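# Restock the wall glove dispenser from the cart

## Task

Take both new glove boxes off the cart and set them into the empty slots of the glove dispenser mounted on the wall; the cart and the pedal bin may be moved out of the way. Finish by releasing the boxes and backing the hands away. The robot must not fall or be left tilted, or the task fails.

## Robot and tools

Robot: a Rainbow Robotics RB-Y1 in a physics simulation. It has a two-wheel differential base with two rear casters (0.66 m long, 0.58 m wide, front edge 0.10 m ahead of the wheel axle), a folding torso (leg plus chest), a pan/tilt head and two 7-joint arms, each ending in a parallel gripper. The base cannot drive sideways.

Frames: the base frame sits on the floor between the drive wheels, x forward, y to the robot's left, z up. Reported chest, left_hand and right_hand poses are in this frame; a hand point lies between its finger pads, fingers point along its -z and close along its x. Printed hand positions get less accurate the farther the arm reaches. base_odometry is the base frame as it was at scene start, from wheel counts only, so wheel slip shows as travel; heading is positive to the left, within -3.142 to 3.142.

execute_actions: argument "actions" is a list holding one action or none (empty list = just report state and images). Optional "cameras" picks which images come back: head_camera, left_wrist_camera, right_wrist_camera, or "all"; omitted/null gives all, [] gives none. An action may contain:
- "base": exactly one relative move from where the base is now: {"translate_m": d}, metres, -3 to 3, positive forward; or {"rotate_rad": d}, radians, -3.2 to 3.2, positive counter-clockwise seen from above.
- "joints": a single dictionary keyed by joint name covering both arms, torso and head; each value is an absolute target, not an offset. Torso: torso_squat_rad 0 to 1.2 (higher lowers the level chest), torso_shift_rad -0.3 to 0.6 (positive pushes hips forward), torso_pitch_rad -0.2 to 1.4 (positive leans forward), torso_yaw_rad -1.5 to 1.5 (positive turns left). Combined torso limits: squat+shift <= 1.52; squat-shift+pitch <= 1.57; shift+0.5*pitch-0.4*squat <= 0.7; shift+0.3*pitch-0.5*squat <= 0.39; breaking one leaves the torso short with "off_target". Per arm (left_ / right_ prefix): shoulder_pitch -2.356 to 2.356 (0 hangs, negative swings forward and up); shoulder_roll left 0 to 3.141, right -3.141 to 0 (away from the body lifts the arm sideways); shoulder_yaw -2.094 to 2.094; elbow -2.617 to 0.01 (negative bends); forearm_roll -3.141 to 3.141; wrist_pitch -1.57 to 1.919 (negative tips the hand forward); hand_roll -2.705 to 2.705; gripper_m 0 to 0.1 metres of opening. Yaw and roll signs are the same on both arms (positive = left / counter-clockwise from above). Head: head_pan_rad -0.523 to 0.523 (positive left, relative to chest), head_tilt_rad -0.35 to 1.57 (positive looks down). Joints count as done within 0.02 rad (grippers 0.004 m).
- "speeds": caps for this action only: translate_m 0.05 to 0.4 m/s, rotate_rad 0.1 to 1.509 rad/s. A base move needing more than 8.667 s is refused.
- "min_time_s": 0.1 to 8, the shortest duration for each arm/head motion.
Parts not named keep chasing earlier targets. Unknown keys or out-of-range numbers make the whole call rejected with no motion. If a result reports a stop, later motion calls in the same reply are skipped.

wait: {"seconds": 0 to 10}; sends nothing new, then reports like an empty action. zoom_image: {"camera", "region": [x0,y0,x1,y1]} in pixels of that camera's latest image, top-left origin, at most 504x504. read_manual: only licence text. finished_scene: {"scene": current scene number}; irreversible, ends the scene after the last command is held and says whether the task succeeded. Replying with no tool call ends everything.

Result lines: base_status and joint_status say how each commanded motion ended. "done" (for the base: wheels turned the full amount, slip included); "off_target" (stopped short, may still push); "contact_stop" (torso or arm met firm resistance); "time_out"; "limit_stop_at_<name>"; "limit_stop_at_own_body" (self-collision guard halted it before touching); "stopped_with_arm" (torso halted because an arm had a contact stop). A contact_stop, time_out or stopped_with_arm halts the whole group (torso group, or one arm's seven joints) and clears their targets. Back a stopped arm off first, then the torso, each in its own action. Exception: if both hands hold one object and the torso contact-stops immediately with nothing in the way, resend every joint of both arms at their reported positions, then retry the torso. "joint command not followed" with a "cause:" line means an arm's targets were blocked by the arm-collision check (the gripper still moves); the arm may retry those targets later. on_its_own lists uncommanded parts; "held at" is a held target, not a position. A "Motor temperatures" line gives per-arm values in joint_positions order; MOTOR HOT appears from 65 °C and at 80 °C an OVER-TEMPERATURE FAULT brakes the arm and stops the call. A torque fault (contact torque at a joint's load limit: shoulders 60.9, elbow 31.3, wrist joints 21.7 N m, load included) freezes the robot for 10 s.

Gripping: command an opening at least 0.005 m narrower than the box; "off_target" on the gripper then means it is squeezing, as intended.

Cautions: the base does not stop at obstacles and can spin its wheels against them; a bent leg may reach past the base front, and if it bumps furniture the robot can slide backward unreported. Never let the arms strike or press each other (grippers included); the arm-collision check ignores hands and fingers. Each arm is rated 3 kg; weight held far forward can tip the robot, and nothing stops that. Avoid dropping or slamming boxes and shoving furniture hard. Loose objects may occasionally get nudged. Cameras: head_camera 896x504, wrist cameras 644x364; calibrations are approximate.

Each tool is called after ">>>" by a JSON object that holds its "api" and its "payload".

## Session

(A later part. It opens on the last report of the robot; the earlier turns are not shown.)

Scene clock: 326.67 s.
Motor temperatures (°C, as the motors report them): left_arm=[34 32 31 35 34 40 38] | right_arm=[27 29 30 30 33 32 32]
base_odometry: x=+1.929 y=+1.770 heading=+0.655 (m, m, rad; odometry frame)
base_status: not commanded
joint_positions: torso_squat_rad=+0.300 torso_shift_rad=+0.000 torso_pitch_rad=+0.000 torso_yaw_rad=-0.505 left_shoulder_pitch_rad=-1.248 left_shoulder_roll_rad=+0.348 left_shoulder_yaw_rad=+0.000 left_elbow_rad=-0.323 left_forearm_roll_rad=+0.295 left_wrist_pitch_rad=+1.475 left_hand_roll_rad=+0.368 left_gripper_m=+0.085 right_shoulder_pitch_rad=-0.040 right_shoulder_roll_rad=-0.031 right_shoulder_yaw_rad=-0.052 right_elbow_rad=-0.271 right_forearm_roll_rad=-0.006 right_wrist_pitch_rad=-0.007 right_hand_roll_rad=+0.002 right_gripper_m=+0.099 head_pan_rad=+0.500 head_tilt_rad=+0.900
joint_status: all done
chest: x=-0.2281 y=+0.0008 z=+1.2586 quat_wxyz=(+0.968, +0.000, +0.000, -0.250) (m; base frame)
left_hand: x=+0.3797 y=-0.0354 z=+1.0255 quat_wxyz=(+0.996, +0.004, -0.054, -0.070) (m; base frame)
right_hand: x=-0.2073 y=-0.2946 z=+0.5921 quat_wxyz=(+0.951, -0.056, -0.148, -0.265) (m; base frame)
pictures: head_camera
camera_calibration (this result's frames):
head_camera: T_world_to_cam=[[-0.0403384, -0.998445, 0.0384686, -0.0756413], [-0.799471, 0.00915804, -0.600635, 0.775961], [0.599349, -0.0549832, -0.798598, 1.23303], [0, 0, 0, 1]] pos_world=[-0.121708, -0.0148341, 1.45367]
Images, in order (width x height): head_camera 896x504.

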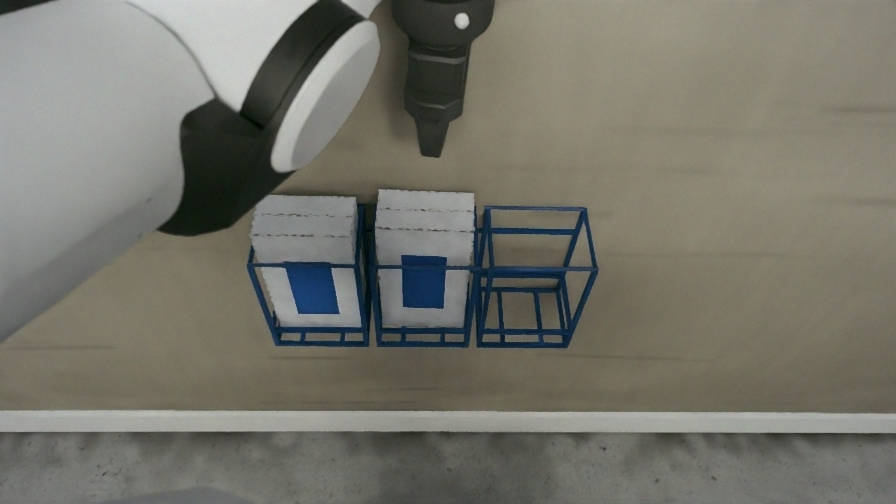

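>>> {"api": "execute_actions", "payload": {"actions": [{"base":{"translate_m":-1.74}}], "cameras": []}}

>>> {"api": "execute_actions", "payload": {"actions": [{"base":{"rotate_rad":-1.569},"joints":{"torso_squat_rad":0.05,"torso_shift_rad":0.3,"torso_yaw_rad":-0.52,"left_shoulder_pitch_rad":-1.047,"left_shoulder_roll_rad":0.349,"left_elbow_rad":-0.524,"left_forearm_roll_rad":0.349,"left_wrist_pitch_rad":1.571,"left_hand_roll_rad":0.52,"left_gripper_m":0.1,"head_tilt_rad":0.7}}], "cameras": []}}

>>> {"api": "execute_actions", "payload": {"actions": [{"base":{"translate_m":1.36}}], "cameras": ["head_camera","left_wrist_camera"]}}

Scene clock: 343.30 s.
Motor temperatures (°C, as the motors report them): left_arm=[33 31 31 34 34 37 38] | right_arm=[27 29 30 30 33 32 32]
base_odometry: x=+0.551 y=+0.708 heading=+0.657 (m, m, rad; odometry frame)
base_status: done
joint_positions: torso_squat_rad=+0.300 torso_shift_rad=+0.000 torso_pitch_rad=+0.000 torso_yaw_rad=-0.505 left_shoulder_pitch_rad=-1.248 left_shoulder_roll_rad=+0.349 left_shoulder_yaw_rad=+0.000 left_elbow_rad=-0.323 left_forearm_roll_rad=+0.295 left_wrist_pitch_rad=+1.475 left_hand_roll_rad=+0.368 left_gripper_m=+0.085 right_shoulder_pitch_rad=-0.040 right_shoulder_roll_rad=-0.031 right_shoulder_yaw_rad=-0.052 right_elbow_rad=-0.271 right_forearm_roll_rad=-0.006 right_wrist_pitch_rad=-0.007 right_hand_roll_rad=+0.002 right_gripper_m=+0.099 head_pan_rad=+0.500 head_tilt_rad=+0.900
joint_status: not commanded
chest: x=-0.2281 y=+0.0007 z=+1.2587 quat_wxyz=(+0.968, +0.000, +0.000, -0.250) (m; base frame)
left_hand: x=+0.3802 y=-0.0353 z=+1.0260 quat_wxyz=(+0.996, +0.004, -0.055, -0.070) (m; base frame)
right_hand: x=-0.2072 y=-0.2946 z=+0.5921 quat_wxyz=(+0.951, -0.056, -0.148, -0.265) (m; base frame)
pictures: none
No camera images: the call's "cameras" was empty. Leave "cameras" out to get every camera's image.

Scene clock: 347.20 s.
Motor temperatures (°C, as the motors report them): left_arm=[33 31 31 34 34 37 38] | right_arm=[27 29 30 30 33 32 32]
base_odometry: x=+0.550 y=+0.708 heading=-0.911 (m, m, rad; odometry frame)
base_status: done
joint_positions: torso_squat_rad=+0.050 torso_shift_rad=+0.300 torso_pitch_rad=+0.000 torso_yaw_rad=-0.520 left_shoulder_pitch_rad=-1.047 left_shoulder_roll_rad=+0.349 left_shoulder_yaw_rad=+0.000 left_elbow_rad=-0.524 left_forearm_roll_rad=+0.349 left_wrist_pitch_rad=+1.571 left_hand_roll_rad=+0.520 left_gripper_m=+0.100 right_shoulder_pitch_rad=-0.040 right_shoulder_roll_rad=-0.031 right_shoulder_yaw_rad=-0.052 right_elbow_rad=-0.271 right_forearm_roll_rad=-0.006 right_wrist_pitch_rad=-0.007 right_hand_roll_rad=+0.002 right_gripper_m=+0.099 head_pan_rad=+0.500 head_tilt_rad=+0.700
joint_status: all done
chest: x=-0.0214 y=+0.0007 z=+1.2578 quat_wxyz=(+0.966, +0.000, +0.000, -0.257) (m; base frame)
left_hand: x=+0.5552 y=-0.0200 z=+0.9740 quat_wxyz=(+1.000, +0.000, +0.000, +0.000) (m; base frame)
right_hand: x=-0.0051 y=-0.2949 z=+0.5913 quat_wxyz=(+0.949, -0.057, -0.148, -0.272) (m; base frame)
pictures: none
No camera images: the call's "cameras" was empty. Leave "cameras" out to get every camera's image.

Scene clock: 352.27 s.
Motor temperatures (°C, as the motors report them): left_arm=[33 31 31 34 34 36 38] | right_arm=[27 29 30 30 33 32 32]
base_odometry: x=+1.384 y=-0.366 heading=-0.911 (m, m, rad; odometry frame)
base_status: done
joint_positions: torso_squat_rad=+0.050 torso_shift_rad=+0.300 torso_pitch_rad=+0.000 torso_yaw_rad=-0.520 left_shoulder_pitch_rad=-1.047 left_shoulder_roll_rad=+0.349 left_shoulder_yaw_rad=+0.000 left_elbow_rad=-0.524 left_forearm_roll_rad=+0.349 left_wrist_pitch_rad=+1.571 left_hand_roll_rad=+0.520 left_gripper_m=+0.100 right_shoulder_pitch_rad=-0.040 right_shoulder_roll_rad=-0.031 right_shoulder_yaw_rad=-0.052 right_elbow_rad=-0.271 right_forearm_roll_rad=-0.006 right_wrist_pitch_rad=-0.007 right_hand_roll_rad=+0.002 right_gripper_m=+0.099 head_pan_rad=+0.500 head_tilt_rad=+0.700
joint_status: not commanded
chest: x=-0.0215 y=+0.0007 z=+1.2578 quat_wxyz=(+0.966, +0.000, +0.000, -0.257) (m; base frame)
left_hand: x=+0.5552 y=-0.0200 z=+0.9741 quat_wxyz=(+1.000, +0.000, +0.000, +0.000) (m; base frame)
right_hand: x=-0.0050 y=-0.2949 z=+0.5913 quat_wxyz=(+0.949, -0.057, -0.148, -0.272) (m; base frame)
pictures: head_camera, left_wrist_camera
camera_calibration (this result's frames):
head_camera: T_world_to_cam=[[-0.0621751, -0.997597, 0.0305709, -0.056206], [-0.663985, 0.0184755, -0.747518, 1.15509], [0.745156, -0.0667756, -0.663538, 0.911956], [0, 0, 0, 1]] pos_world=[0.083915, -0.0165152, 1.47028]
left_wrist_camera: T_world_to_cam=[[0.999902, -0.00867643, 0.0109469, -0.565897], [-0.0137603, -0.746608, 0.665121, -0.630146], [0.0024022, -0.665207, -0.746655, 0.802716], [0, 0, 0, 1]] pos_world=[0.555243, 0.0585897, 1.02467]
Images, in order (width x height): head_camera 896x504, left_wrist_camera 644x364.

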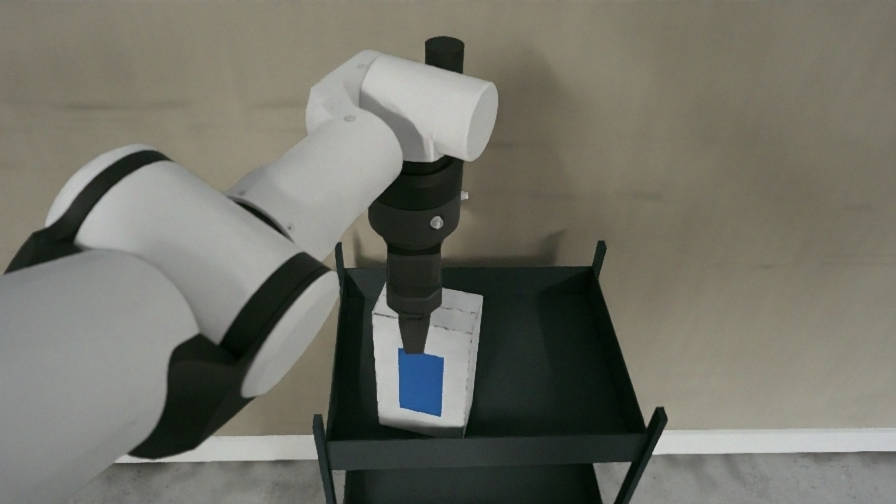

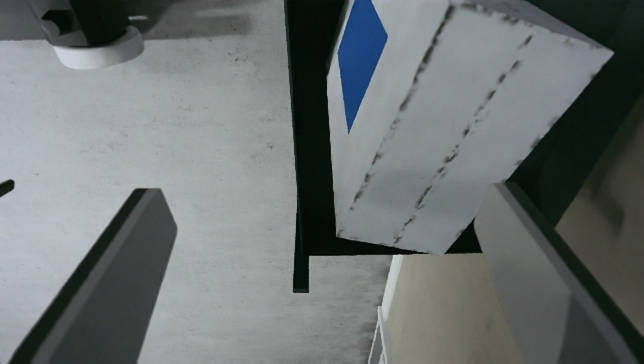

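>>> {"api": "execute_actions", "payload": {"actions": [{"base":{"translate_m":0.058},"speeds":{"translate_m":0.1},"joints":{"torso_yaw_rad":-0.555,"left_hand_roll_rad":0.295}}], "cameras": ["left_wrist_camera"]}}

Scene clock: 371.70 s.
Motor temperatures (°C, as the motors report them): left_arm=[32 30 31 33 34 35 38] | right_arm=[27 29 30 30 33 32 32]
base_odometry: x=+1.419 y=-0.412 heading=-0.912 (m, m, rad; odometry frame)
base_status: done
joint_positions: torso_squat_rad=+0.050 torso_shift_rad=+0.300 torso_pitch_rad=+0.000 torso_yaw_rad=-0.555 left_shoulder_pitch_rad=-1.047 left_shoulder_roll_rad=+0.349 left_shoulder_yaw_rad=+0.000 left_elbow_rad=-0.524 left_forearm_roll_rad=+0.349 left_wrist_pitch_rad=+1.571 left_hand_roll_rad=+0.295 left_gripper_m=+0.100 right_shoulder_pitch_rad=-0.040 right_shoulder_roll_rad=-0.031 right_shoulder_yaw_rad=-0.052 right_elbow_rad=-0.271 right_forearm_roll_rad=-0.006 right_wrist_pitch_rad=-0.007 right_hand_roll_rad=+0.002 right_gripper_m=+0.099 head_pan_rad=+0.500 head_tilt_rad=+0.700
joint_status: all done
chest: x=-0.0214 y=+0.0007 z=+1.2578 quat_wxyz=(+0.962, +0.000, +0.000, -0.274) (m; base frame)
left_hand: x=+0.5541 y=-0.0402 z=+0.9740 quat_wxyz=(+0.992, +0.000, +0.000, -0.130) (m; base frame)
right_hand: x=-0.0154 y=-0.2953 z=+0.5913 quat_wxyz=(+0.944, -0.060, -0.147, -0.289) (m; base frame)
pictures: left_wrist_camera
camera_calibration (this result's frames):
left_wrist_camera: T_world_to_cam=[[0.964076, -0.265398, 0.0109997, -0.555499], [-0.205261, -0.71806, 0.665024, -0.537886], [-0.168598, -0.643392, -0.746741, 0.884952], [0, 0, 0, 1]] pos_world=[0.574338, 0.0357074, 1.02465]
Images, in order (width x height): left_wrist_camera 644x364.

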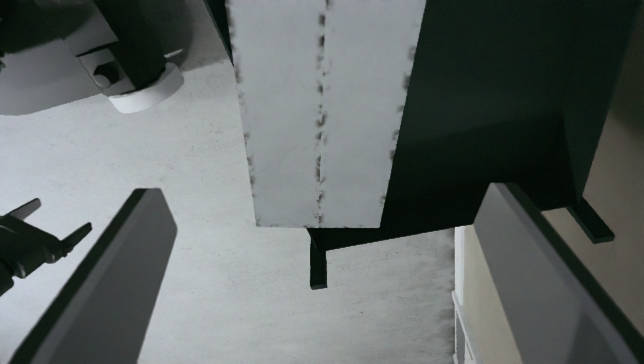

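Aligned and centred.

>>> {"api": "execute_actions", "payload": {"actions": [{"base":{"translate_m":0.03},"speeds":{"translate_m":0.05},"joints":{"torso_squat_rad":0.55}}], "cameras": []}}

>>> {"api": "execute_actions", "payload": {"actions": [{"joints":{"left_gripper_m":0.05}}], "cameras": ["head_camera"]}}

Scene clock: 378.40 s.
Motor temperatures (°C, as the motors report them): left_arm=[32 30 31 33 34 35 38] | right_arm=[27 29 30 30 33 32 32]
base_odometry: x=+1.437 y=-0.436 heading=-0.912 (m, m, rad; odometry frame)
base_status: done
joint_positions: torso_squat_rad=+0.550 torso_shift_rad=+0.300 torso_pitch_rad=+0.000 torso_yaw_rad=-0.555 left_shoulder_pitch_rad=-1.047 left_shoulder_roll_rad=+0.349 left_shoulder_yaw_rad=+0.000 left_elbow_rad=-0.524 left_forearm_roll_rad=+0.349 left_wrist_pitch_rad=+1.571 left_hand_roll_rad=+0.295 left_gripper_m=+0.100 right_shoulder_pitch_rad=-0.040 right_shoulder_roll_rad=-0.031 right_shoulder_yaw_rad=-0.052 right_elbow_rad=-0.271 right_forearm_roll_rad=-0.006 right_wrist_pitch_rad=-0.007 right_hand_roll_rad=+0.002 right_gripper_m=+0.099 head_pan_rad=+0.500 head_tilt_rad=+0.700
joint_status: all done
chest: x=-0.0518 y=+0.0006 z=+1.1601 quat_wxyz=(+0.962, +0.000, +0.000, -0.274) (m; base frame)
left_hand: x=+0.5238 y=-0.0403 z=+0.8764 quat_wxyz=(+0.992, +0.000, +0.000, -0.130) (m; base frame)
right_hand: x=-0.0456 y=-0.2954 z=+0.4935 quat_wxyz=(+0.944, -0.060, -0.147, -0.289) (m; base frame)
pictures: none
No camera images: the call's "cameras" was empty. Leave "cameras" out to get every camera's image.

Scene clock: 379.40 s.
Motor temperatures (°C, as the motors report them): left_arm=[32 30 31 33 34 35 38] | right_arm=[27 29 30 30 33 32 32]
base_odometry: x=+1.437 y=-0.436 heading=-0.912 (m, m, rad; odometry frame)
base_status: not commanded
joint_positions: torso_squat_rad=+0.550 torso_shift_rad=+0.300 torso_pitch_rad=+0.000 torso_yaw_rad=-0.555 left_shoulder_pitch_rad=-1.047 left_shoulder_roll_rad=+0.349 left_shoulder_yaw_rad=+0.000 left_elbow_rad=-0.524 left_forearm_roll_rad=+0.349 left_wrist_pitch_rad=+1.571 left_hand_roll_rad=+0.295 left_gripper_m=+0.063 right_shoulder_pitch_rad=-0.040 right_shoulder_roll_rad=-0.031 right_shoulder_yaw_rad=-0.052 right_elbow_rad=-0.271 right_forearm_roll_rad=-0.006 right_wrist_pitch_rad=-0.007 right_hand_roll_rad=+0.002 right_gripper_m=+0.099 head_pan_rad=+0.500 head_tilt_rad=+0.700
joint_status: left_gripper_m off_target (ended at +0.063, target +0.050)
chest: x=-0.0518 y=+0.0006 z=+1.1601 quat_wxyz=(+0.962, +0.000, +0.000, -0.274) (m; base frame)
left_hand: x=+0.5238 y=-0.0403 z=+0.8764 quat_wxyz=(+0.992, +0.000, +0.000, -0.130) (m; base frame)
right_hand: x=-0.0456 y=-0.2954 z=+0.4935 quat_wxyz=(+0.944, -0.060, -0.147, -0.289) (m; base frame)
pictures: head_camera
camera_calibration (this result's frames):
head_camera: T_world_to_cam=[[-0.0970963, -0.994807, 0.0305296, -0.0569681], [-0.662711, 0.0417362, -0.747711, 1.06211], [0.742554, -0.0928323, -0.663322, 0.869337], [0, 0, 0, 1]] pos_world=[0.0528122, -0.0202982, 1.37254]
Images, in order (width x height): head_camera 896x504.

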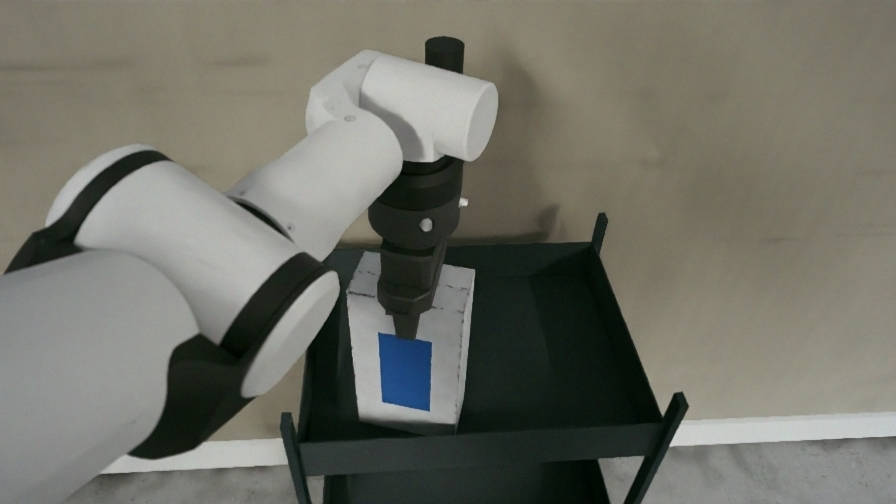

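>>> {"api": "execute_actions", "payload": {"actions": [{"joints":{"torso_squat_rad":0.05}}], "cameras": []}}

>>> {"api": "execute_actions", "payload": {"actions": [{"base":{"translate_m":-1.3}}], "cameras": []}}

>>> {"api": "execute_actions", "payload": {"actions": [{"base":{"rotate_rad":1.567},"speeds":{"rotate_rad":0.8},"joints":{"torso_yaw_rad":-0.495,"torso_shift_rad":0,"left_shoulder_pitch_rad":-1.248,"left_elbow_rad":-0.323,"left_wrist_pitch_rad":1.475,"left_forearm_roll_rad":0.295,"left_hand_roll_rad":0.495,"head_tilt_rad":0.9},"min_time_s":2}], "cameras": []}}

>>> {"api": "execute_actions", "payload": {"actions": [{"base":{"translate_m":1.7}}], "cameras": ["head_camera"]}}

Scene clock: 390.47 s.
Motor temperatures (°C, as the motors report them): left_arm=[32 30 31 33 34 34 38] | right_arm=[27 29 30 30 33 32 32]
base_odometry: x=+1.437 y=-0.436 heading=-0.912 (m, m, rad; odometry frame)
base_status: not commanded
joint_positions: torso_squat_rad=+0.050 torso_shift_rad=+0.300 torso_pitch_rad=+0.000 torso_yaw_rad=-0.555 left_shoulder_pitch_rad=-1.047 left_shoulder_roll_rad=+0.349 left_shoulder_yaw_rad=+0.000 left_elbow_rad=-0.524 left_forearm_roll_rad=+0.349 left_wrist_pitch_rad=+1.571 left_hand_roll_rad=+0.295 left_gripper_m=+0.062 right_shoulder_pitch_rad=-0.040 right_shoulder_roll_rad=-0.031 right_shoulder_yaw_rad=-0.052 right_elbow_rad=-0.271 right_forearm_roll_rad=-0.006 right_wrist_pitch_rad=-0.007 right_hand_roll_rad=+0.002 right_gripper_m=+0.099 head_pan_rad=+0.500 head_tilt_rad=+0.700
joint_status: all done
chest: x=-0.0213 y=+0.0007 z=+1.2578 quat_wxyz=(+0.962, +0.000, +0.000, -0.274) (m; base frame)
left_hand: x=+0.5541 y=-0.0401 z=+0.9735 quat_wxyz=(+0.992, +0.000, +0.000, -0.130) (m; base frame)
right_hand: x=-0.0155 y=-0.2953 z=+0.5913 quat_wxyz=(+0.944, -0.060, -0.146, -0.289) (m; base frame)
pictures: none
No camera images: the call's "cameras" was empty. Leave "cameras" out to get every camera's image.

Scene clock: 395.53 s.
Motor temperatures (°C, as the motors report them): left_arm=[32 30 31 33 34 34 38] | right_arm=[27 29 30 30 33 32 32]
base_odometry: x=+0.642 y=+0.592 heading=-0.913 (m, m, rad; odometry frame)
base_status: done
joint_positions: torso_squat_rad=+0.050 torso_shift_rad=+0.300 torso_pitch_rad=+0.000 torso_yaw_rad=-0.555 left_shoulder_pitch_rad=-1.047 left_shoulder_roll_rad=+0.349 left_shoulder_yaw_rad=+0.000 left_elbow_rad=-0.524 left_forearm_roll_rad=+0.349 left_wrist_pitch_rad=+1.571 left_hand_roll_rad=+0.295 left_gripper_m=+0.062 right_shoulder_pitch_rad=-0.040 right_shoulder_roll_rad=-0.031 right_shoulder_yaw_rad=-0.052 right_elbow_rad=-0.271 right_forearm_roll_rad=-0.006 right_wrist_pitch_rad=-0.007 right_hand_roll_rad=+0.002 right_gripper_m=+0.099 head_pan_rad=+0.500 head_tilt_rad=+0.700
joint_status: not commanded
chest: x=-0.0214 y=+0.0007 z=+1.2578 quat_wxyz=(+0.962, +0.000, +0.000, -0.274) (m; base frame)
left_hand: x=+0.5539 y=-0.0400 z=+0.9736 quat_wxyz=(+0.992, +0.000, +0.000, -0.130) (m; base frame)
right_hand: x=-0.0154 y=-0.2953 z=+0.5913 quat_wxyz=(+0.944, -0.060, -0.146, -0.289) (m; base frame)
pictures: none
No camera images: the call's "cameras" was empty. Leave "cameras" out to get every camera's image.

Scene clock: 399.43 s.
Motor temperatures (°C, as the motors report them): left_arm=[32 30 31 33 34 34 38] | right_arm=[27 29 30 30 33 32 32]
base_odometry: x=+0.642 y=+0.592 heading=+0.653 (m, m, rad; odometry frame)
base_status: done
joint_positions: torso_squat_rad=+0.050 torso_shift_rad=+0.000 torso_pitch_rad=+0.000 torso_yaw_rad=-0.495 left_shoulder_pitch_rad=-1.247 left_shoulder_roll_rad=+0.349 left_shoulder_yaw_rad=+0.000 left_elbow_rad=-0.323 left_forearm_roll_rad=+0.295 left_wrist_pitch_rad=+1.475 left_hand_roll_rad=+0.495 left_gripper_m=+0.062 right_shoulder_pitch_rad=-0.040 right_shoulder_roll_rad=-0.031 right_shoulder_yaw_rad=-0.052 right_elbow_rad=-0.271 right_forearm_roll_rad=-0.006 right_wrist_pitch_rad=-0.007 right_hand_roll_rad=+0.002 right_gripper_m=+0.099 head_pan_rad=+0.500 head_tilt_rad=+0.900
joint_status: all done
chest: x=-0.2281 y=+0.0008 z=+1.2891 quat_wxyz=(+0.970, +0.000, +0.000, -0.245) (m; base frame)
left_hand: x=+0.3803 y=-0.0289 z=+1.0558 quat_wxyz=(+0.999, +0.001, -0.055, -0.001) (m; base frame)
right_hand: x=-0.2043 y=-0.2943 z=+0.6225 quat_wxyz=(+0.953, -0.055, -0.148, -0.260) (m; base frame)
pictures: none
No camera images: the call's "cameras" was empty. Leave "cameras" out to get every camera's image.

Scene clock: 405.27 s.
Motor temperatures (°C, as the motors report them): left_arm=[32 30 31 33 34 34 38] | right_arm=[27 29 30 30 33 32 32]
base_odometry: x=+1.990 y=+1.627 heading=+0.655 (m, m, rad; odometry frame)
base_status: done
joint_positions: torso_squat_rad=+0.050 torso_shift_rad=+0.000 torso_pitch_rad=+0.000 torso_yaw_rad=-0.495 left_shoulder_pitch_rad=-1.247 left_shoulder_roll_rad=+0.349 left_shoulder_yaw_rad=+0.000 left_elbow_rad=-0.323 left_forearm_roll_rad=+0.295 left_wrist_pitch_rad=+1.475 left_hand_roll_rad=+0.495 left_gripper_m=+0.062 right_shoulder_pitch_rad=-0.040 right_shoulder_roll_rad=-0.031 right_shoulder_yaw_rad=-0.052 right_elbow_rad=-0.271 right_forearm_roll_rad=-0.006 right_wrist_pitch_rad=-0.007 right_hand_roll_rad=+0.002 right_gripper_m=+0.099 head_pan_rad=+0.500 head_tilt_rad=+0.900
joint_status: not commanded
chest: x=-0.2279 y=+0.0008 z=+1.2891 quat_wxyz=(+0.970, +0.000, +0.000, -0.245) (m; base frame)
left_hand: x=+0.3804 y=-0.0290 z=+1.0557 quat_wxyz=(+0.999, +0.001, -0.055, -0.001) (m; base frame)
right_hand: x=-0.2043 y=-0.2943 z=+0.6225 quat_wxyz=(+0.953, -0.055, -0.148, -0.260) (m; base frame)
pictures: head_camera
camera_calibration (this result's frames):
head_camera: T_world_to_cam=[[-0.0304638, -0.998799, 0.0383848, -0.0744858], [-0.799615, 0.00131033, -0.600512, 0.794172], [0.59974, -0.0489869, -0.798694, 1.25742], [0, 0, 0, 1]] pos_world=[-0.121362, -0.0138399, 1.48406]
Images, in order (width x height): head_camera 896x504.

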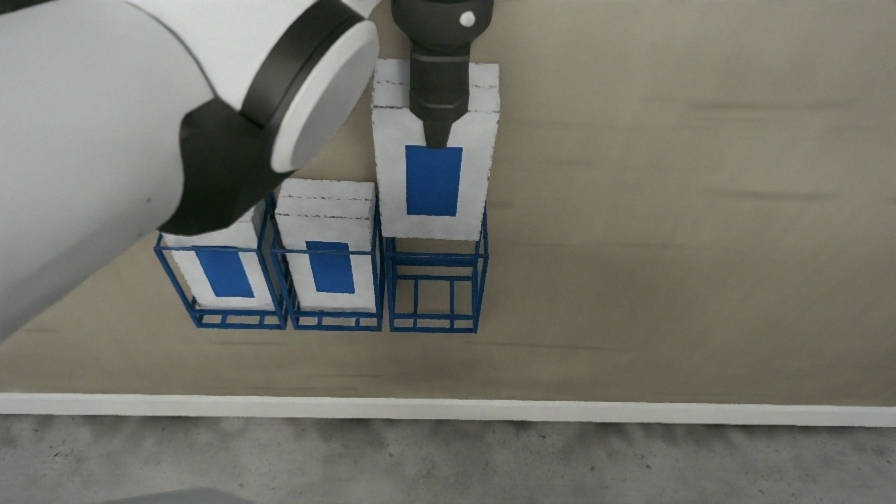

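>>> {"api": "execute_actions", "payload": {"actions": [{"base":{"translate_m":0.04},"speeds":{"translate_m":0.08},"joints":{"left_hand_roll_rad":0.52}}], "cameras": ["head_camera"]}}

>>> {"api": "zoom_image", "payload": {"camera": "head_camera", "region": [280,180,580,400]}}

Scene clock: 417.07 s.
Motor temperatures (°C, as the motors report them): left_arm=[32 30 31 33 34 34 38] | right_arm=[27 29 30 30 33 32 32]
base_odometry: x=+2.022 y=+1.651 heading=+0.656 (m, m, rad; odometry frame)
base_status: done
joint_positions: torso_squat_rad=+0.050 torso_shift_rad=+0.000 torso_pitch_rad=+0.000 torso_yaw_rad=-0.495 left_shoulder_pitch_rad=-1.247 left_shoulder_roll_rad=+0.349 left_shoulder_yaw_rad=+0.000 left_elbow_rad=-0.323 left_forearm_roll_rad=+0.295 left_wrist_pitch_rad=+1.475 left_hand_roll_rad=+0.520 left_gripper_m=+0.062 right_shoulder_pitch_rad=-0.040 right_shoulder_roll_rad=-0.031 right_shoulder_yaw_rad=-0.052 right_elbow_rad=-0.271 right_forearm_roll_rad=-0.006 right_wrist_pitch_rad=-0.007 right_hand_roll_rad=+0.002 right_gripper_m=+0.099 head_pan_rad=+0.500 head_tilt_rad=+0.900
joint_status: all done
chest: x=-0.2279 y=+0.0008 z=+1.2891 quat_wxyz=(+0.970, +0.000, +0.000, -0.245) (m; base frame)
left_hand: x=+0.3804 y=-0.0290 z=+1.0557 quat_wxyz=(+0.998, +0.000, -0.055, +0.011) (m; base frame)
right_hand: x=-0.2043 y=-0.2943 z=+0.6225 quat_wxyz=(+0.953, -0.055, -0.148, -0.260) (m; base frame)
pictures: head_camera
camera_calibration (this result's frames):
head_camera: T_world_to_cam=[[-0.030457, -0.998799, 0.0383859, -0.0744846], [-0.79964, 0.00130633, -0.600478, 0.794154], [0.599707, -0.0489837, -0.798719, 1.25742], [0, 0, 0, 1]] pos_world=[-0.121315, -0.0138395, 1.48406]
Images, in order (width x height): head_camera 896x504.

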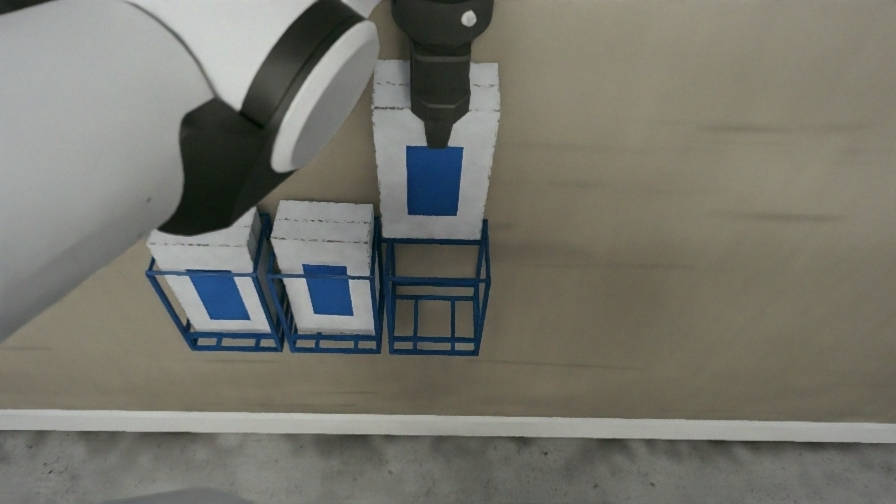

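Region (280, 180, 580, 400) of head_camera's 896x504 image, scaled by 1.680, with more detail than that image has; it fills the top 370 rows of this view, and the rest is white.

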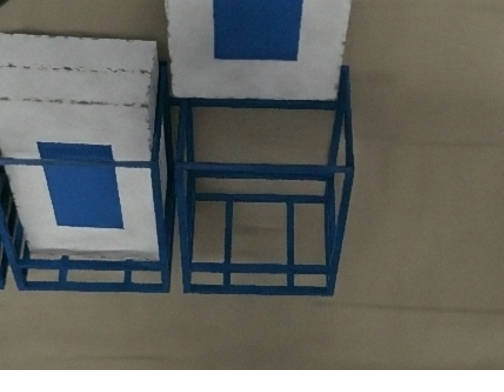

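>>> {"api": "execute_actions", "payload": {"actions": [{"base":{"translate_m":0.006},"speeds":{"translate_m":0.05},"joints":{"torso_yaw_rad":-0.507,"left_hand_roll_rad":0.532}}], "cameras": []}}

>>> {"api": "execute_actions", "payload": {"actions": [{"joints":{"torso_squat_rad":0.47}}], "cameras": ["head_camera"]}}

>>> {"api": "zoom_image", "payload": {"camera": "head_camera", "region": [280,130,580,350]}}

Scene clock: 427.20 s.
Motor temperatures (°C, as the motors report them): left_arm=[32 30 31 33 34 35 38] | right_arm=[27 29 30 30 33 32 32]
base_odometry: x=+2.027 y=+1.655 heading=+0.657 (m, m, rad; odometry frame)
base_status: done
joint_positions: torso_squat_rad=+0.050 torso_shift_rad=-0.001 torso_pitch_rad=-0.001 torso_yaw_rad=-0.507 left_shoulder_pitch_rad=-1.246 left_shoulder_roll_rad=+0.347 left_shoulder_yaw_rad=+0.000 left_elbow_rad=-0.321 left_forearm_roll_rad=+0.295 left_wrist_pitch_rad=+1.477 left_hand_roll_rad=+0.532 left_gripper_m=+0.062 right_shoulder_pitch_rad=-0.040 right_shoulder_roll_rad=-0.031 right_shoulder_yaw_rad=-0.052 right_elbow_rad=-0.271 right_forearm_roll_rad=-0.006 right_wrist_pitch_rad=-0.007 right_hand_roll_rad=+0.002 right_gripper_m=+0.099 head_pan_rad=+0.500 head_tilt_rad=+0.900
joint_status: all done
chest: x=-0.2290 y=+0.0009 z=+1.2890 quat_wxyz=(+0.968, +0.000, -0.001, -0.251) (m; base frame)
left_hand: x=+0.3776 y=-0.0360 z=+1.0552 quat_wxyz=(+0.999, +0.000, -0.053, +0.011) (m; base frame)
right_hand: x=-0.2080 y=-0.2946 z=+0.6226 quat_wxyz=(+0.951, -0.056, -0.149, -0.266) (m; base frame)
pictures: none
No camera images: the call's "cameras" was empty. Leave "cameras" out to get every camera's image.

Scene clock: 429.43 s.
Motor temperatures (°C, as the motors report them): left_arm=[32 30 31 33 34 35 38] | right_arm=[27 29 30 30 33 32 32]
base_odometry: x=+2.027 y=+1.655 heading=+0.657 (m, m, rad; odometry frame)
base_status: not commanded
joint_positions: torso_squat_rad=+0.470 torso_shift_rad=-0.001 torso_pitch_rad=-0.002 torso_yaw_rad=-0.507 left_shoulder_pitch_rad=-1.248 left_shoulder_roll_rad=+0.346 left_shoulder_yaw_rad=+0.000 left_elbow_rad=-0.322 left_forearm_roll_rad=+0.296 left_wrist_pitch_rad=+1.477 left_hand_roll_rad=+0.532 left_gripper_m=+0.062 right_shoulder_pitch_rad=-0.040 right_shoulder_roll_rad=-0.031 right_shoulder_yaw_rad=-0.052 right_elbow_rad=-0.271 right_forearm_roll_rad=-0.006 right_wrist_pitch_rad=-0.007 right_hand_roll_rad=+0.002 right_gripper_m=+0.099 head_pan_rad=+0.500 head_tilt_rad=+0.900
joint_status: all done
chest: x=-0.2293 y=+0.0008 z=+1.2140 quat_wxyz=(+0.968, +0.000, -0.001, -0.251) (m; base frame)
left_hand: x=+0.3777 y=-0.0376 z=+0.9814 quat_wxyz=(+0.998, -0.001, -0.054, +0.010) (m; base frame)
right_hand: x=-0.2078 y=-0.2947 z=+0.5475 quat_wxyz=(+0.951, -0.056, -0.149, -0.266) (m; base frame)
pictures: head_camera
camera_calibration (this result's frames):
head_camera: T_world_to_cam=[[-0.0424238, -0.99836, 0.0384364, -0.074406], [-0.798273, 0.010737, -0.6022, 0.750339], [0.6008, -0.0562304, -0.797419, 1.19696], [0, 0, 0, 1]] pos_world=[-0.123314, -0.0150348, 1.40919]
Images, in order (width x height): head_camera 896x504.

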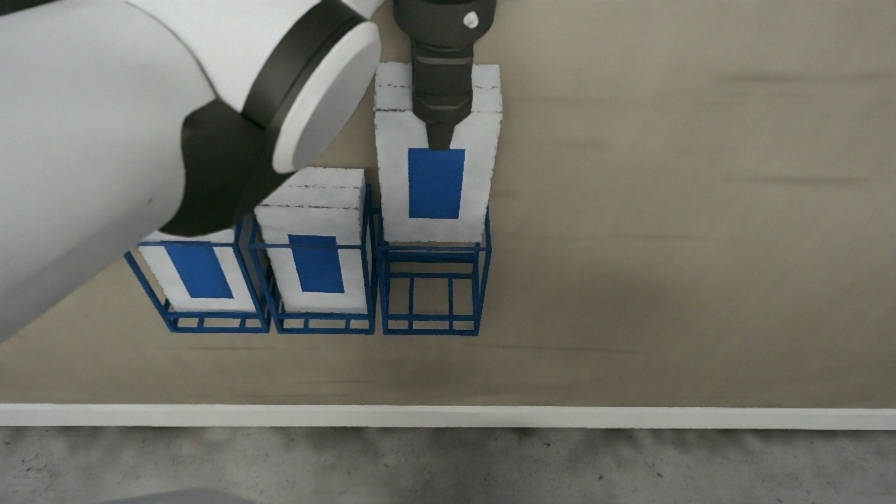

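Region (280, 130, 580, 350) of head_camera's 896x504 image, scaled by 1.680, with more detail than that image has; it fills the top 370 rows of this view, and the rest is white.

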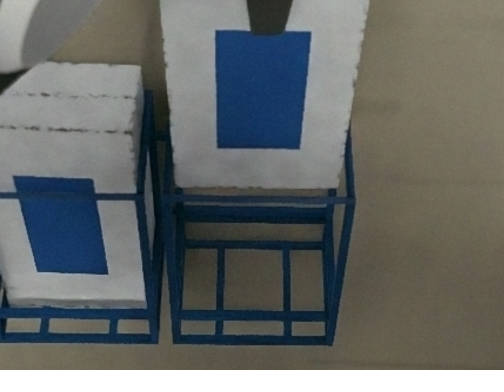

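>>> {"api": "execute_actions", "payload": {"actions": [{"base":{"translate_m":-0.004},"speeds":{"translate_m":0.05},"joints":{"torso_squat_rad":0.68,"torso_shift_rad":0,"torso_pitch_rad":0,"left_shoulder_roll_rad":0.349}}], "cameras": ["head_camera"]}}

Scene clock: 434.33 s.
Motor temperatures (°C, as the motors report them): left_arm=[32 30 31 33 34 36 38] | right_arm=[27 29 30 30 33 32 32]
base_odometry: x=+2.024 y=+1.652 heading=+0.657 (m, m, rad; odometry frame)
base_status: done
joint_positions: torso_squat_rad=+0.680 torso_shift_rad=+0.000 torso_pitch_rad=+0.000 torso_yaw_rad=-0.507 left_shoulder_pitch_rad=-1.248 left_shoulder_roll_rad=+0.349 left_shoulder_yaw_rad=+0.000 left_elbow_rad=-0.323 left_forearm_roll_rad=+0.295 left_wrist_pitch_rad=+1.475 left_hand_roll_rad=+0.532 left_gripper_m=+0.062 right_shoulder_pitch_rad=-0.040 right_shoulder_roll_rad=-0.031 right_shoulder_yaw_rad=-0.052 right_elbow_rad=-0.271 right_forearm_roll_rad=-0.006 right_wrist_pitch_rad=-0.007 right_hand_roll_rad=+0.002 right_gripper_m=+0.099 head_pan_rad=+0.500 head_tilt_rad=+0.900
joint_status: all done
chest: x=-0.2281 y=+0.0007 z=+1.1342 quat_wxyz=(+0.968, +0.000, +0.000, -0.251) (m; base frame)
left_hand: x=+0.3799 y=-0.0367 z=+0.9013 quat_wxyz=(+0.998, -0.001, -0.055, +0.011) (m; base frame)
right_hand: x=-0.2079 y=-0.2947 z=+0.4677 quat_wxyz=(+0.951, -0.056, -0.148, -0.266) (m; base frame)
pictures: head_camera
camera_calibration (this result's frames):
head_camera: T_world_to_cam=[[-0.0423628, -0.998362, 0.0384645, -0.0714361], [-0.799393, 0.010776, -0.600712, 0.701355], [0.599313, -0.0561961, -0.79854, 1.13359], [0, 0, 0, 1]] pos_world=[-0.121745, -0.0151735, 1.32928]
Images, in order (width x height): head_camera 896x504.

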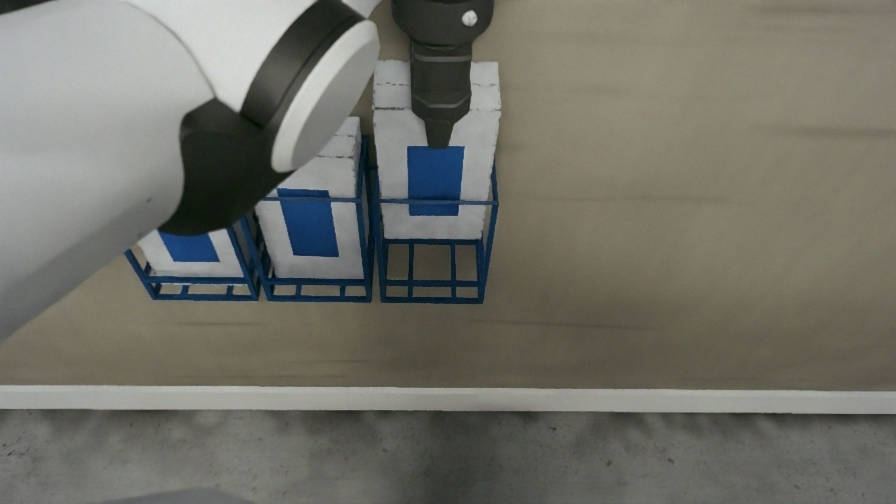

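>>> {"api": "execute_actions", "payload": {"actions": [{"joints":{"torso_squat_rad":0.8}}], "cameras": ["head_camera"]}}

>>> {"api": "execute_actions", "payload": {"actions": [{"joints":{"left_gripper_m":0.085}}], "cameras": []}}

>>> {"api": "execute_actions", "payload": {"actions": [{"joints":{"torso_squat_rad":0.35}}], "cameras": []}}

>>> {"api": "execute_actions", "payload": {"actions": [{"base":{"translate_m":-0.8},"joints":{"torso_yaw_rad":0.4,"head_pan_rad":-0.4,"head_tilt_rad":0.6,"left_hand_roll_rad":0,"left_wrist_pitch_rad":0,"left_forearm_roll_rad":0,"left_shoulder_pitch_rad":0,"left_shoulder_roll_rad":0.05,"left_elbow_rad":-0.25}}], "cameras": ["head_camera"]}}

Scene clock: 445.37 s.
Motor temperatures (°C, as the motors report them): left_arm=[32 30 31 33 34 35 38] | right_arm=[27 29 30 30 33 32 32]
base_odometry: x=+2.024 y=+1.652 heading=+0.657 (m, m, rad; odometry frame)
base_status: not commanded
joint_positions: torso_squat_rad=+0.800 torso_shift_rad=+0.000 torso_pitch_rad=+0.000 torso_yaw_rad=-0.507 left_shoulder_pitch_rad=-1.248 left_shoulder_roll_rad=+0.349 left_shoulder_yaw_rad=+0.000 left_elbow_rad=-0.323 left_forearm_roll_rad=+0.295 left_wrist_pitch_rad=+1.475 left_hand_roll_rad=+0.532 left_gripper_m=+0.062 right_shoulder_pitch_rad=-0.040 right_shoulder_roll_rad=-0.031 right_shoulder_yaw_rad=-0.052 right_elbow_rad=-0.271 right_forearm_roll_rad=-0.006 right_wrist_pitch_rad=-0.007 right_hand_roll_rad=+0.002 right_gripper_m=+0.099 head_pan_rad=+0.500 head_tilt_rad=+0.900
joint_status: all done
chest: x=-0.2281 y=+0.0006 z=+1.0776 quat_wxyz=(+0.968, +0.000, +0.000, -0.251) (m; base frame)
left_hand: x=+0.3798 y=-0.0368 z=+0.8447 quat_wxyz=(+0.998, -0.001, -0.055, +0.011) (m; base frame)
right_hand: x=-0.2079 y=-0.2948 z=+0.4111 quat_wxyz=(+0.951, -0.056, -0.148, -0.266) (m; base frame)
pictures: head_camera
camera_calibration (this result's frames):
head_camera: T_world_to_cam=[[-0.0423743, -0.998362, 0.0384413, -0.0693108], [-0.799365, 0.0107967, -0.600748, 0.667363], [0.599349, -0.0561849, -0.798513, 1.08837], [0, 0, 0, 1]] pos_world=[-0.121784, -0.0152526, 1.27266]
Images, in order (width x height): head_camera 896x504.

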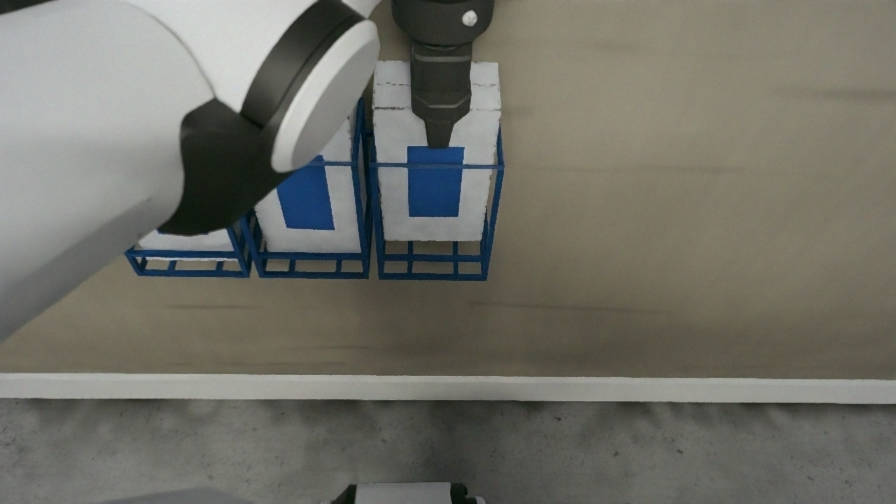

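Scene clock: 446.20 s.
Motor temperatures (°C, as the motors report them): left_arm=[32 30 31 33 34 35 38] | right_arm=[27 29 30 30 33 32 32]
base_odometry: x=+2.024 y=+1.652 heading=+0.657 (m, m, rad; odometry frame)
base_status: not commanded
joint_positions: torso_squat_rad=+0.800 torso_shift_rad=+0.000 torso_pitch_rad=+0.000 torso_yaw_rad=-0.507 left_shoulder_pitch_rad=-1.248 left_shoulder_roll_rad=+0.349 left_shoulder_yaw_rad=+0.000 left_elbow_rad=-0.323 left_forearm_roll_rad=+0.295 left_wrist_pitch_rad=+1.475 left_hand_roll_rad=+0.532 left_gripper_m=+0.085 right_shoulder_pitch_rad=-0.040 right_shoulder_roll_rad=-0.031 right_shoulder_yaw_rad=-0.052 right_elbow_rad=-0.271 right_forearm_roll_rad=-0.006 right_wrist_pitch_rad=-0.007 right_hand_roll_rad=+0.002 right_gripper_m=+0.099 head_pan_rad=+0.500 head_tilt_rad=+0.900
joint_status: all done
chest: x=-0.2281 y=+0.0006 z=+1.0776 quat_wxyz=(+0.968, +0.000, +0.000, -0.251) (m; base frame)
left_hand: x=+0.3799 y=-0.0367 z=+0.8448 quat_wxyz=(+0.998, -0.001, -0.055, +0.011) (m; base frame)
right_hand: x=-0.2079 y=-0.2948 z=+0.4111 quat_wxyz=(+0.951, -0.056, -0.148, -0.266) (m; base frame)
pictures: none
No camera images: the call's "cameras" was empty. Leave "cameras" out to get every camera's image.

Scene clock: 448.57 s.
Motor temperatures (°C, as the motors report them): left_arm=[32 30 31 33 34 35 38] | right_arm=[27 29 30 30 33 32 32]
base_odometry: x=+2.024 y=+1.652 heading=+0.657 (m, m, rad; odometry frame)
base_status: not commanded
joint_positions: torso_squat_rad=+0.350 torso_shift_rad=+0.000 torso_pitch_rad=+0.000 torso_yaw_rad=-0.507 left_shoulder_pitch_rad=-1.248 left_shoulder_roll_rad=+0.349 left_shoulder_yaw_rad=+0.000 left_elbow_rad=-0.323 left_forearm_roll_rad=+0.295 left_wrist_pitch_rad=+1.475 left_hand_roll_rad=+0.532 left_gripper_m=+0.085 right_shoulder_pitch_rad=-0.040 right_shoulder_roll_rad=-0.031 right_shoulder_yaw_rad=-0.052 right_elbow_rad=-0.271 right_forearm_roll_rad=-0.006 right_wrist_pitch_rad=-0.007 right_hand_roll_rad=+0.002 right_gripper_m=+0.099 head_pan_rad=+0.500 head_tilt_rad=+0.900
joint_status: all done
chest: x=-0.2280 y=+0.0008 z=+1.2475 quat_wxyz=(+0.968, +0.000, +0.000, -0.251) (m; base frame)
left_hand: x=+0.3800 y=-0.0366 z=+1.0145 quat_wxyz=(+0.998, -0.001, -0.055, +0.011) (m; base frame)
right_hand: x=-0.2079 y=-0.2946 z=+0.5809 quat_wxyz=(+0.951, -0.056, -0.148, -0.266) (m; base frame)
pictures: none
No camera images: the call's "cameras" was empty. Leave "cameras" out to get every camera's image.

Scene clock: 452.50 s.
Motor temperatures (°C, as the motors report them): left_arm=[32 30 31 33 34 35 38] | right_arm=[27 29 30 30 33 32 32]
base_odometry: x=+1.390 y=+1.163 heading=+0.659 (m, m, rad; odometry frame)
base_status: done
joint_positions: torso_squat_rad=+0.350 torso_shift_rad=+0.000 torso_pitch_rad=+0.000 torso_yaw_rad=+0.400 left_shoulder_pitch_rad=+0.000 left_shoulder_roll_rad=+0.050 left_shoulder_yaw_rad=+0.000 left_elbow_rad=-0.250 left_forearm_roll_rad=+0.000 left_wrist_pitch_rad=+0.000 left_hand_roll_rad=+0.000 left_gripper_m=+0.085 right_shoulder_pitch_rad=-0.040 right_shoulder_roll_rad=-0.031 right_shoulder_yaw_rad=-0.052 right_elbow_rad=-0.271 right_forearm_roll_rad=-0.006 right_wrist_pitch_rad=-0.007 right_hand_roll_rad=+0.002 right_gripper_m=+0.099 head_pan_rad=-0.400 head_tilt_rad=+0.600
joint_status: all done
chest: x=-0.2280 y=+0.0007 z=+1.2475 quat_wxyz=(+0.980, +0.000, +0.000, +0.199) (m; base frame)
left_hand: x=-0.2168 y=+0.2852 z=+0.5733 quat_wxyz=(+0.973, +0.049, -0.117, +0.194) (m; base frame)
right_hand: x=+0.0169 y=-0.1655 z=+0.5809 quat_wxyz=(+0.971, +0.014, -0.157, +0.178) (m; base frame)
pictures: head_camera
camera_calibration (this result's frames):
head_camera: T_world_to_cam=[[-0.0450544, -0.998641, 0.0261921, -0.0393262], [-0.586362, 0.00520882, -0.810032, 1.11738], [0.808795, -0.0518535, -0.5858, 0.959948], [0, 0, 0, 1]] pos_world=[-0.122984, 0.00468366, 1.46848]
Images, in order (width x height): head_camera 896x504.

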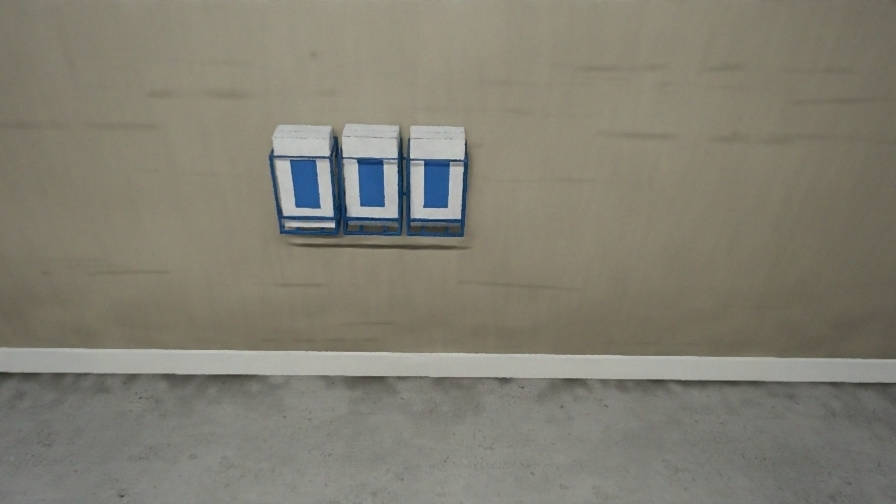

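>>> {"api": "zoom_image", "payload": {"camera": "head_camera", "region": [260,110,480,255]}}

Region (260, 110, 480, 255) of head_camera's 896x504 image, scaled by 2.291, with more detail than that image has; it fills the top 332 rows of this view, and the rest is white.

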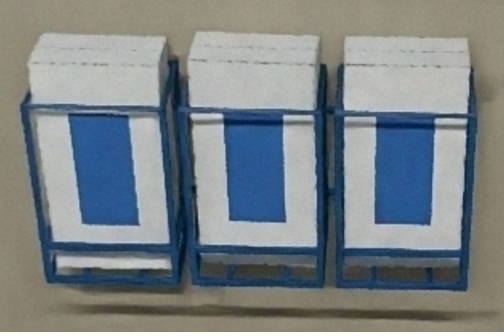

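>>> {"api": "finished_scene", "payload": {"scene": 1}}

The scene is finished: the task was done.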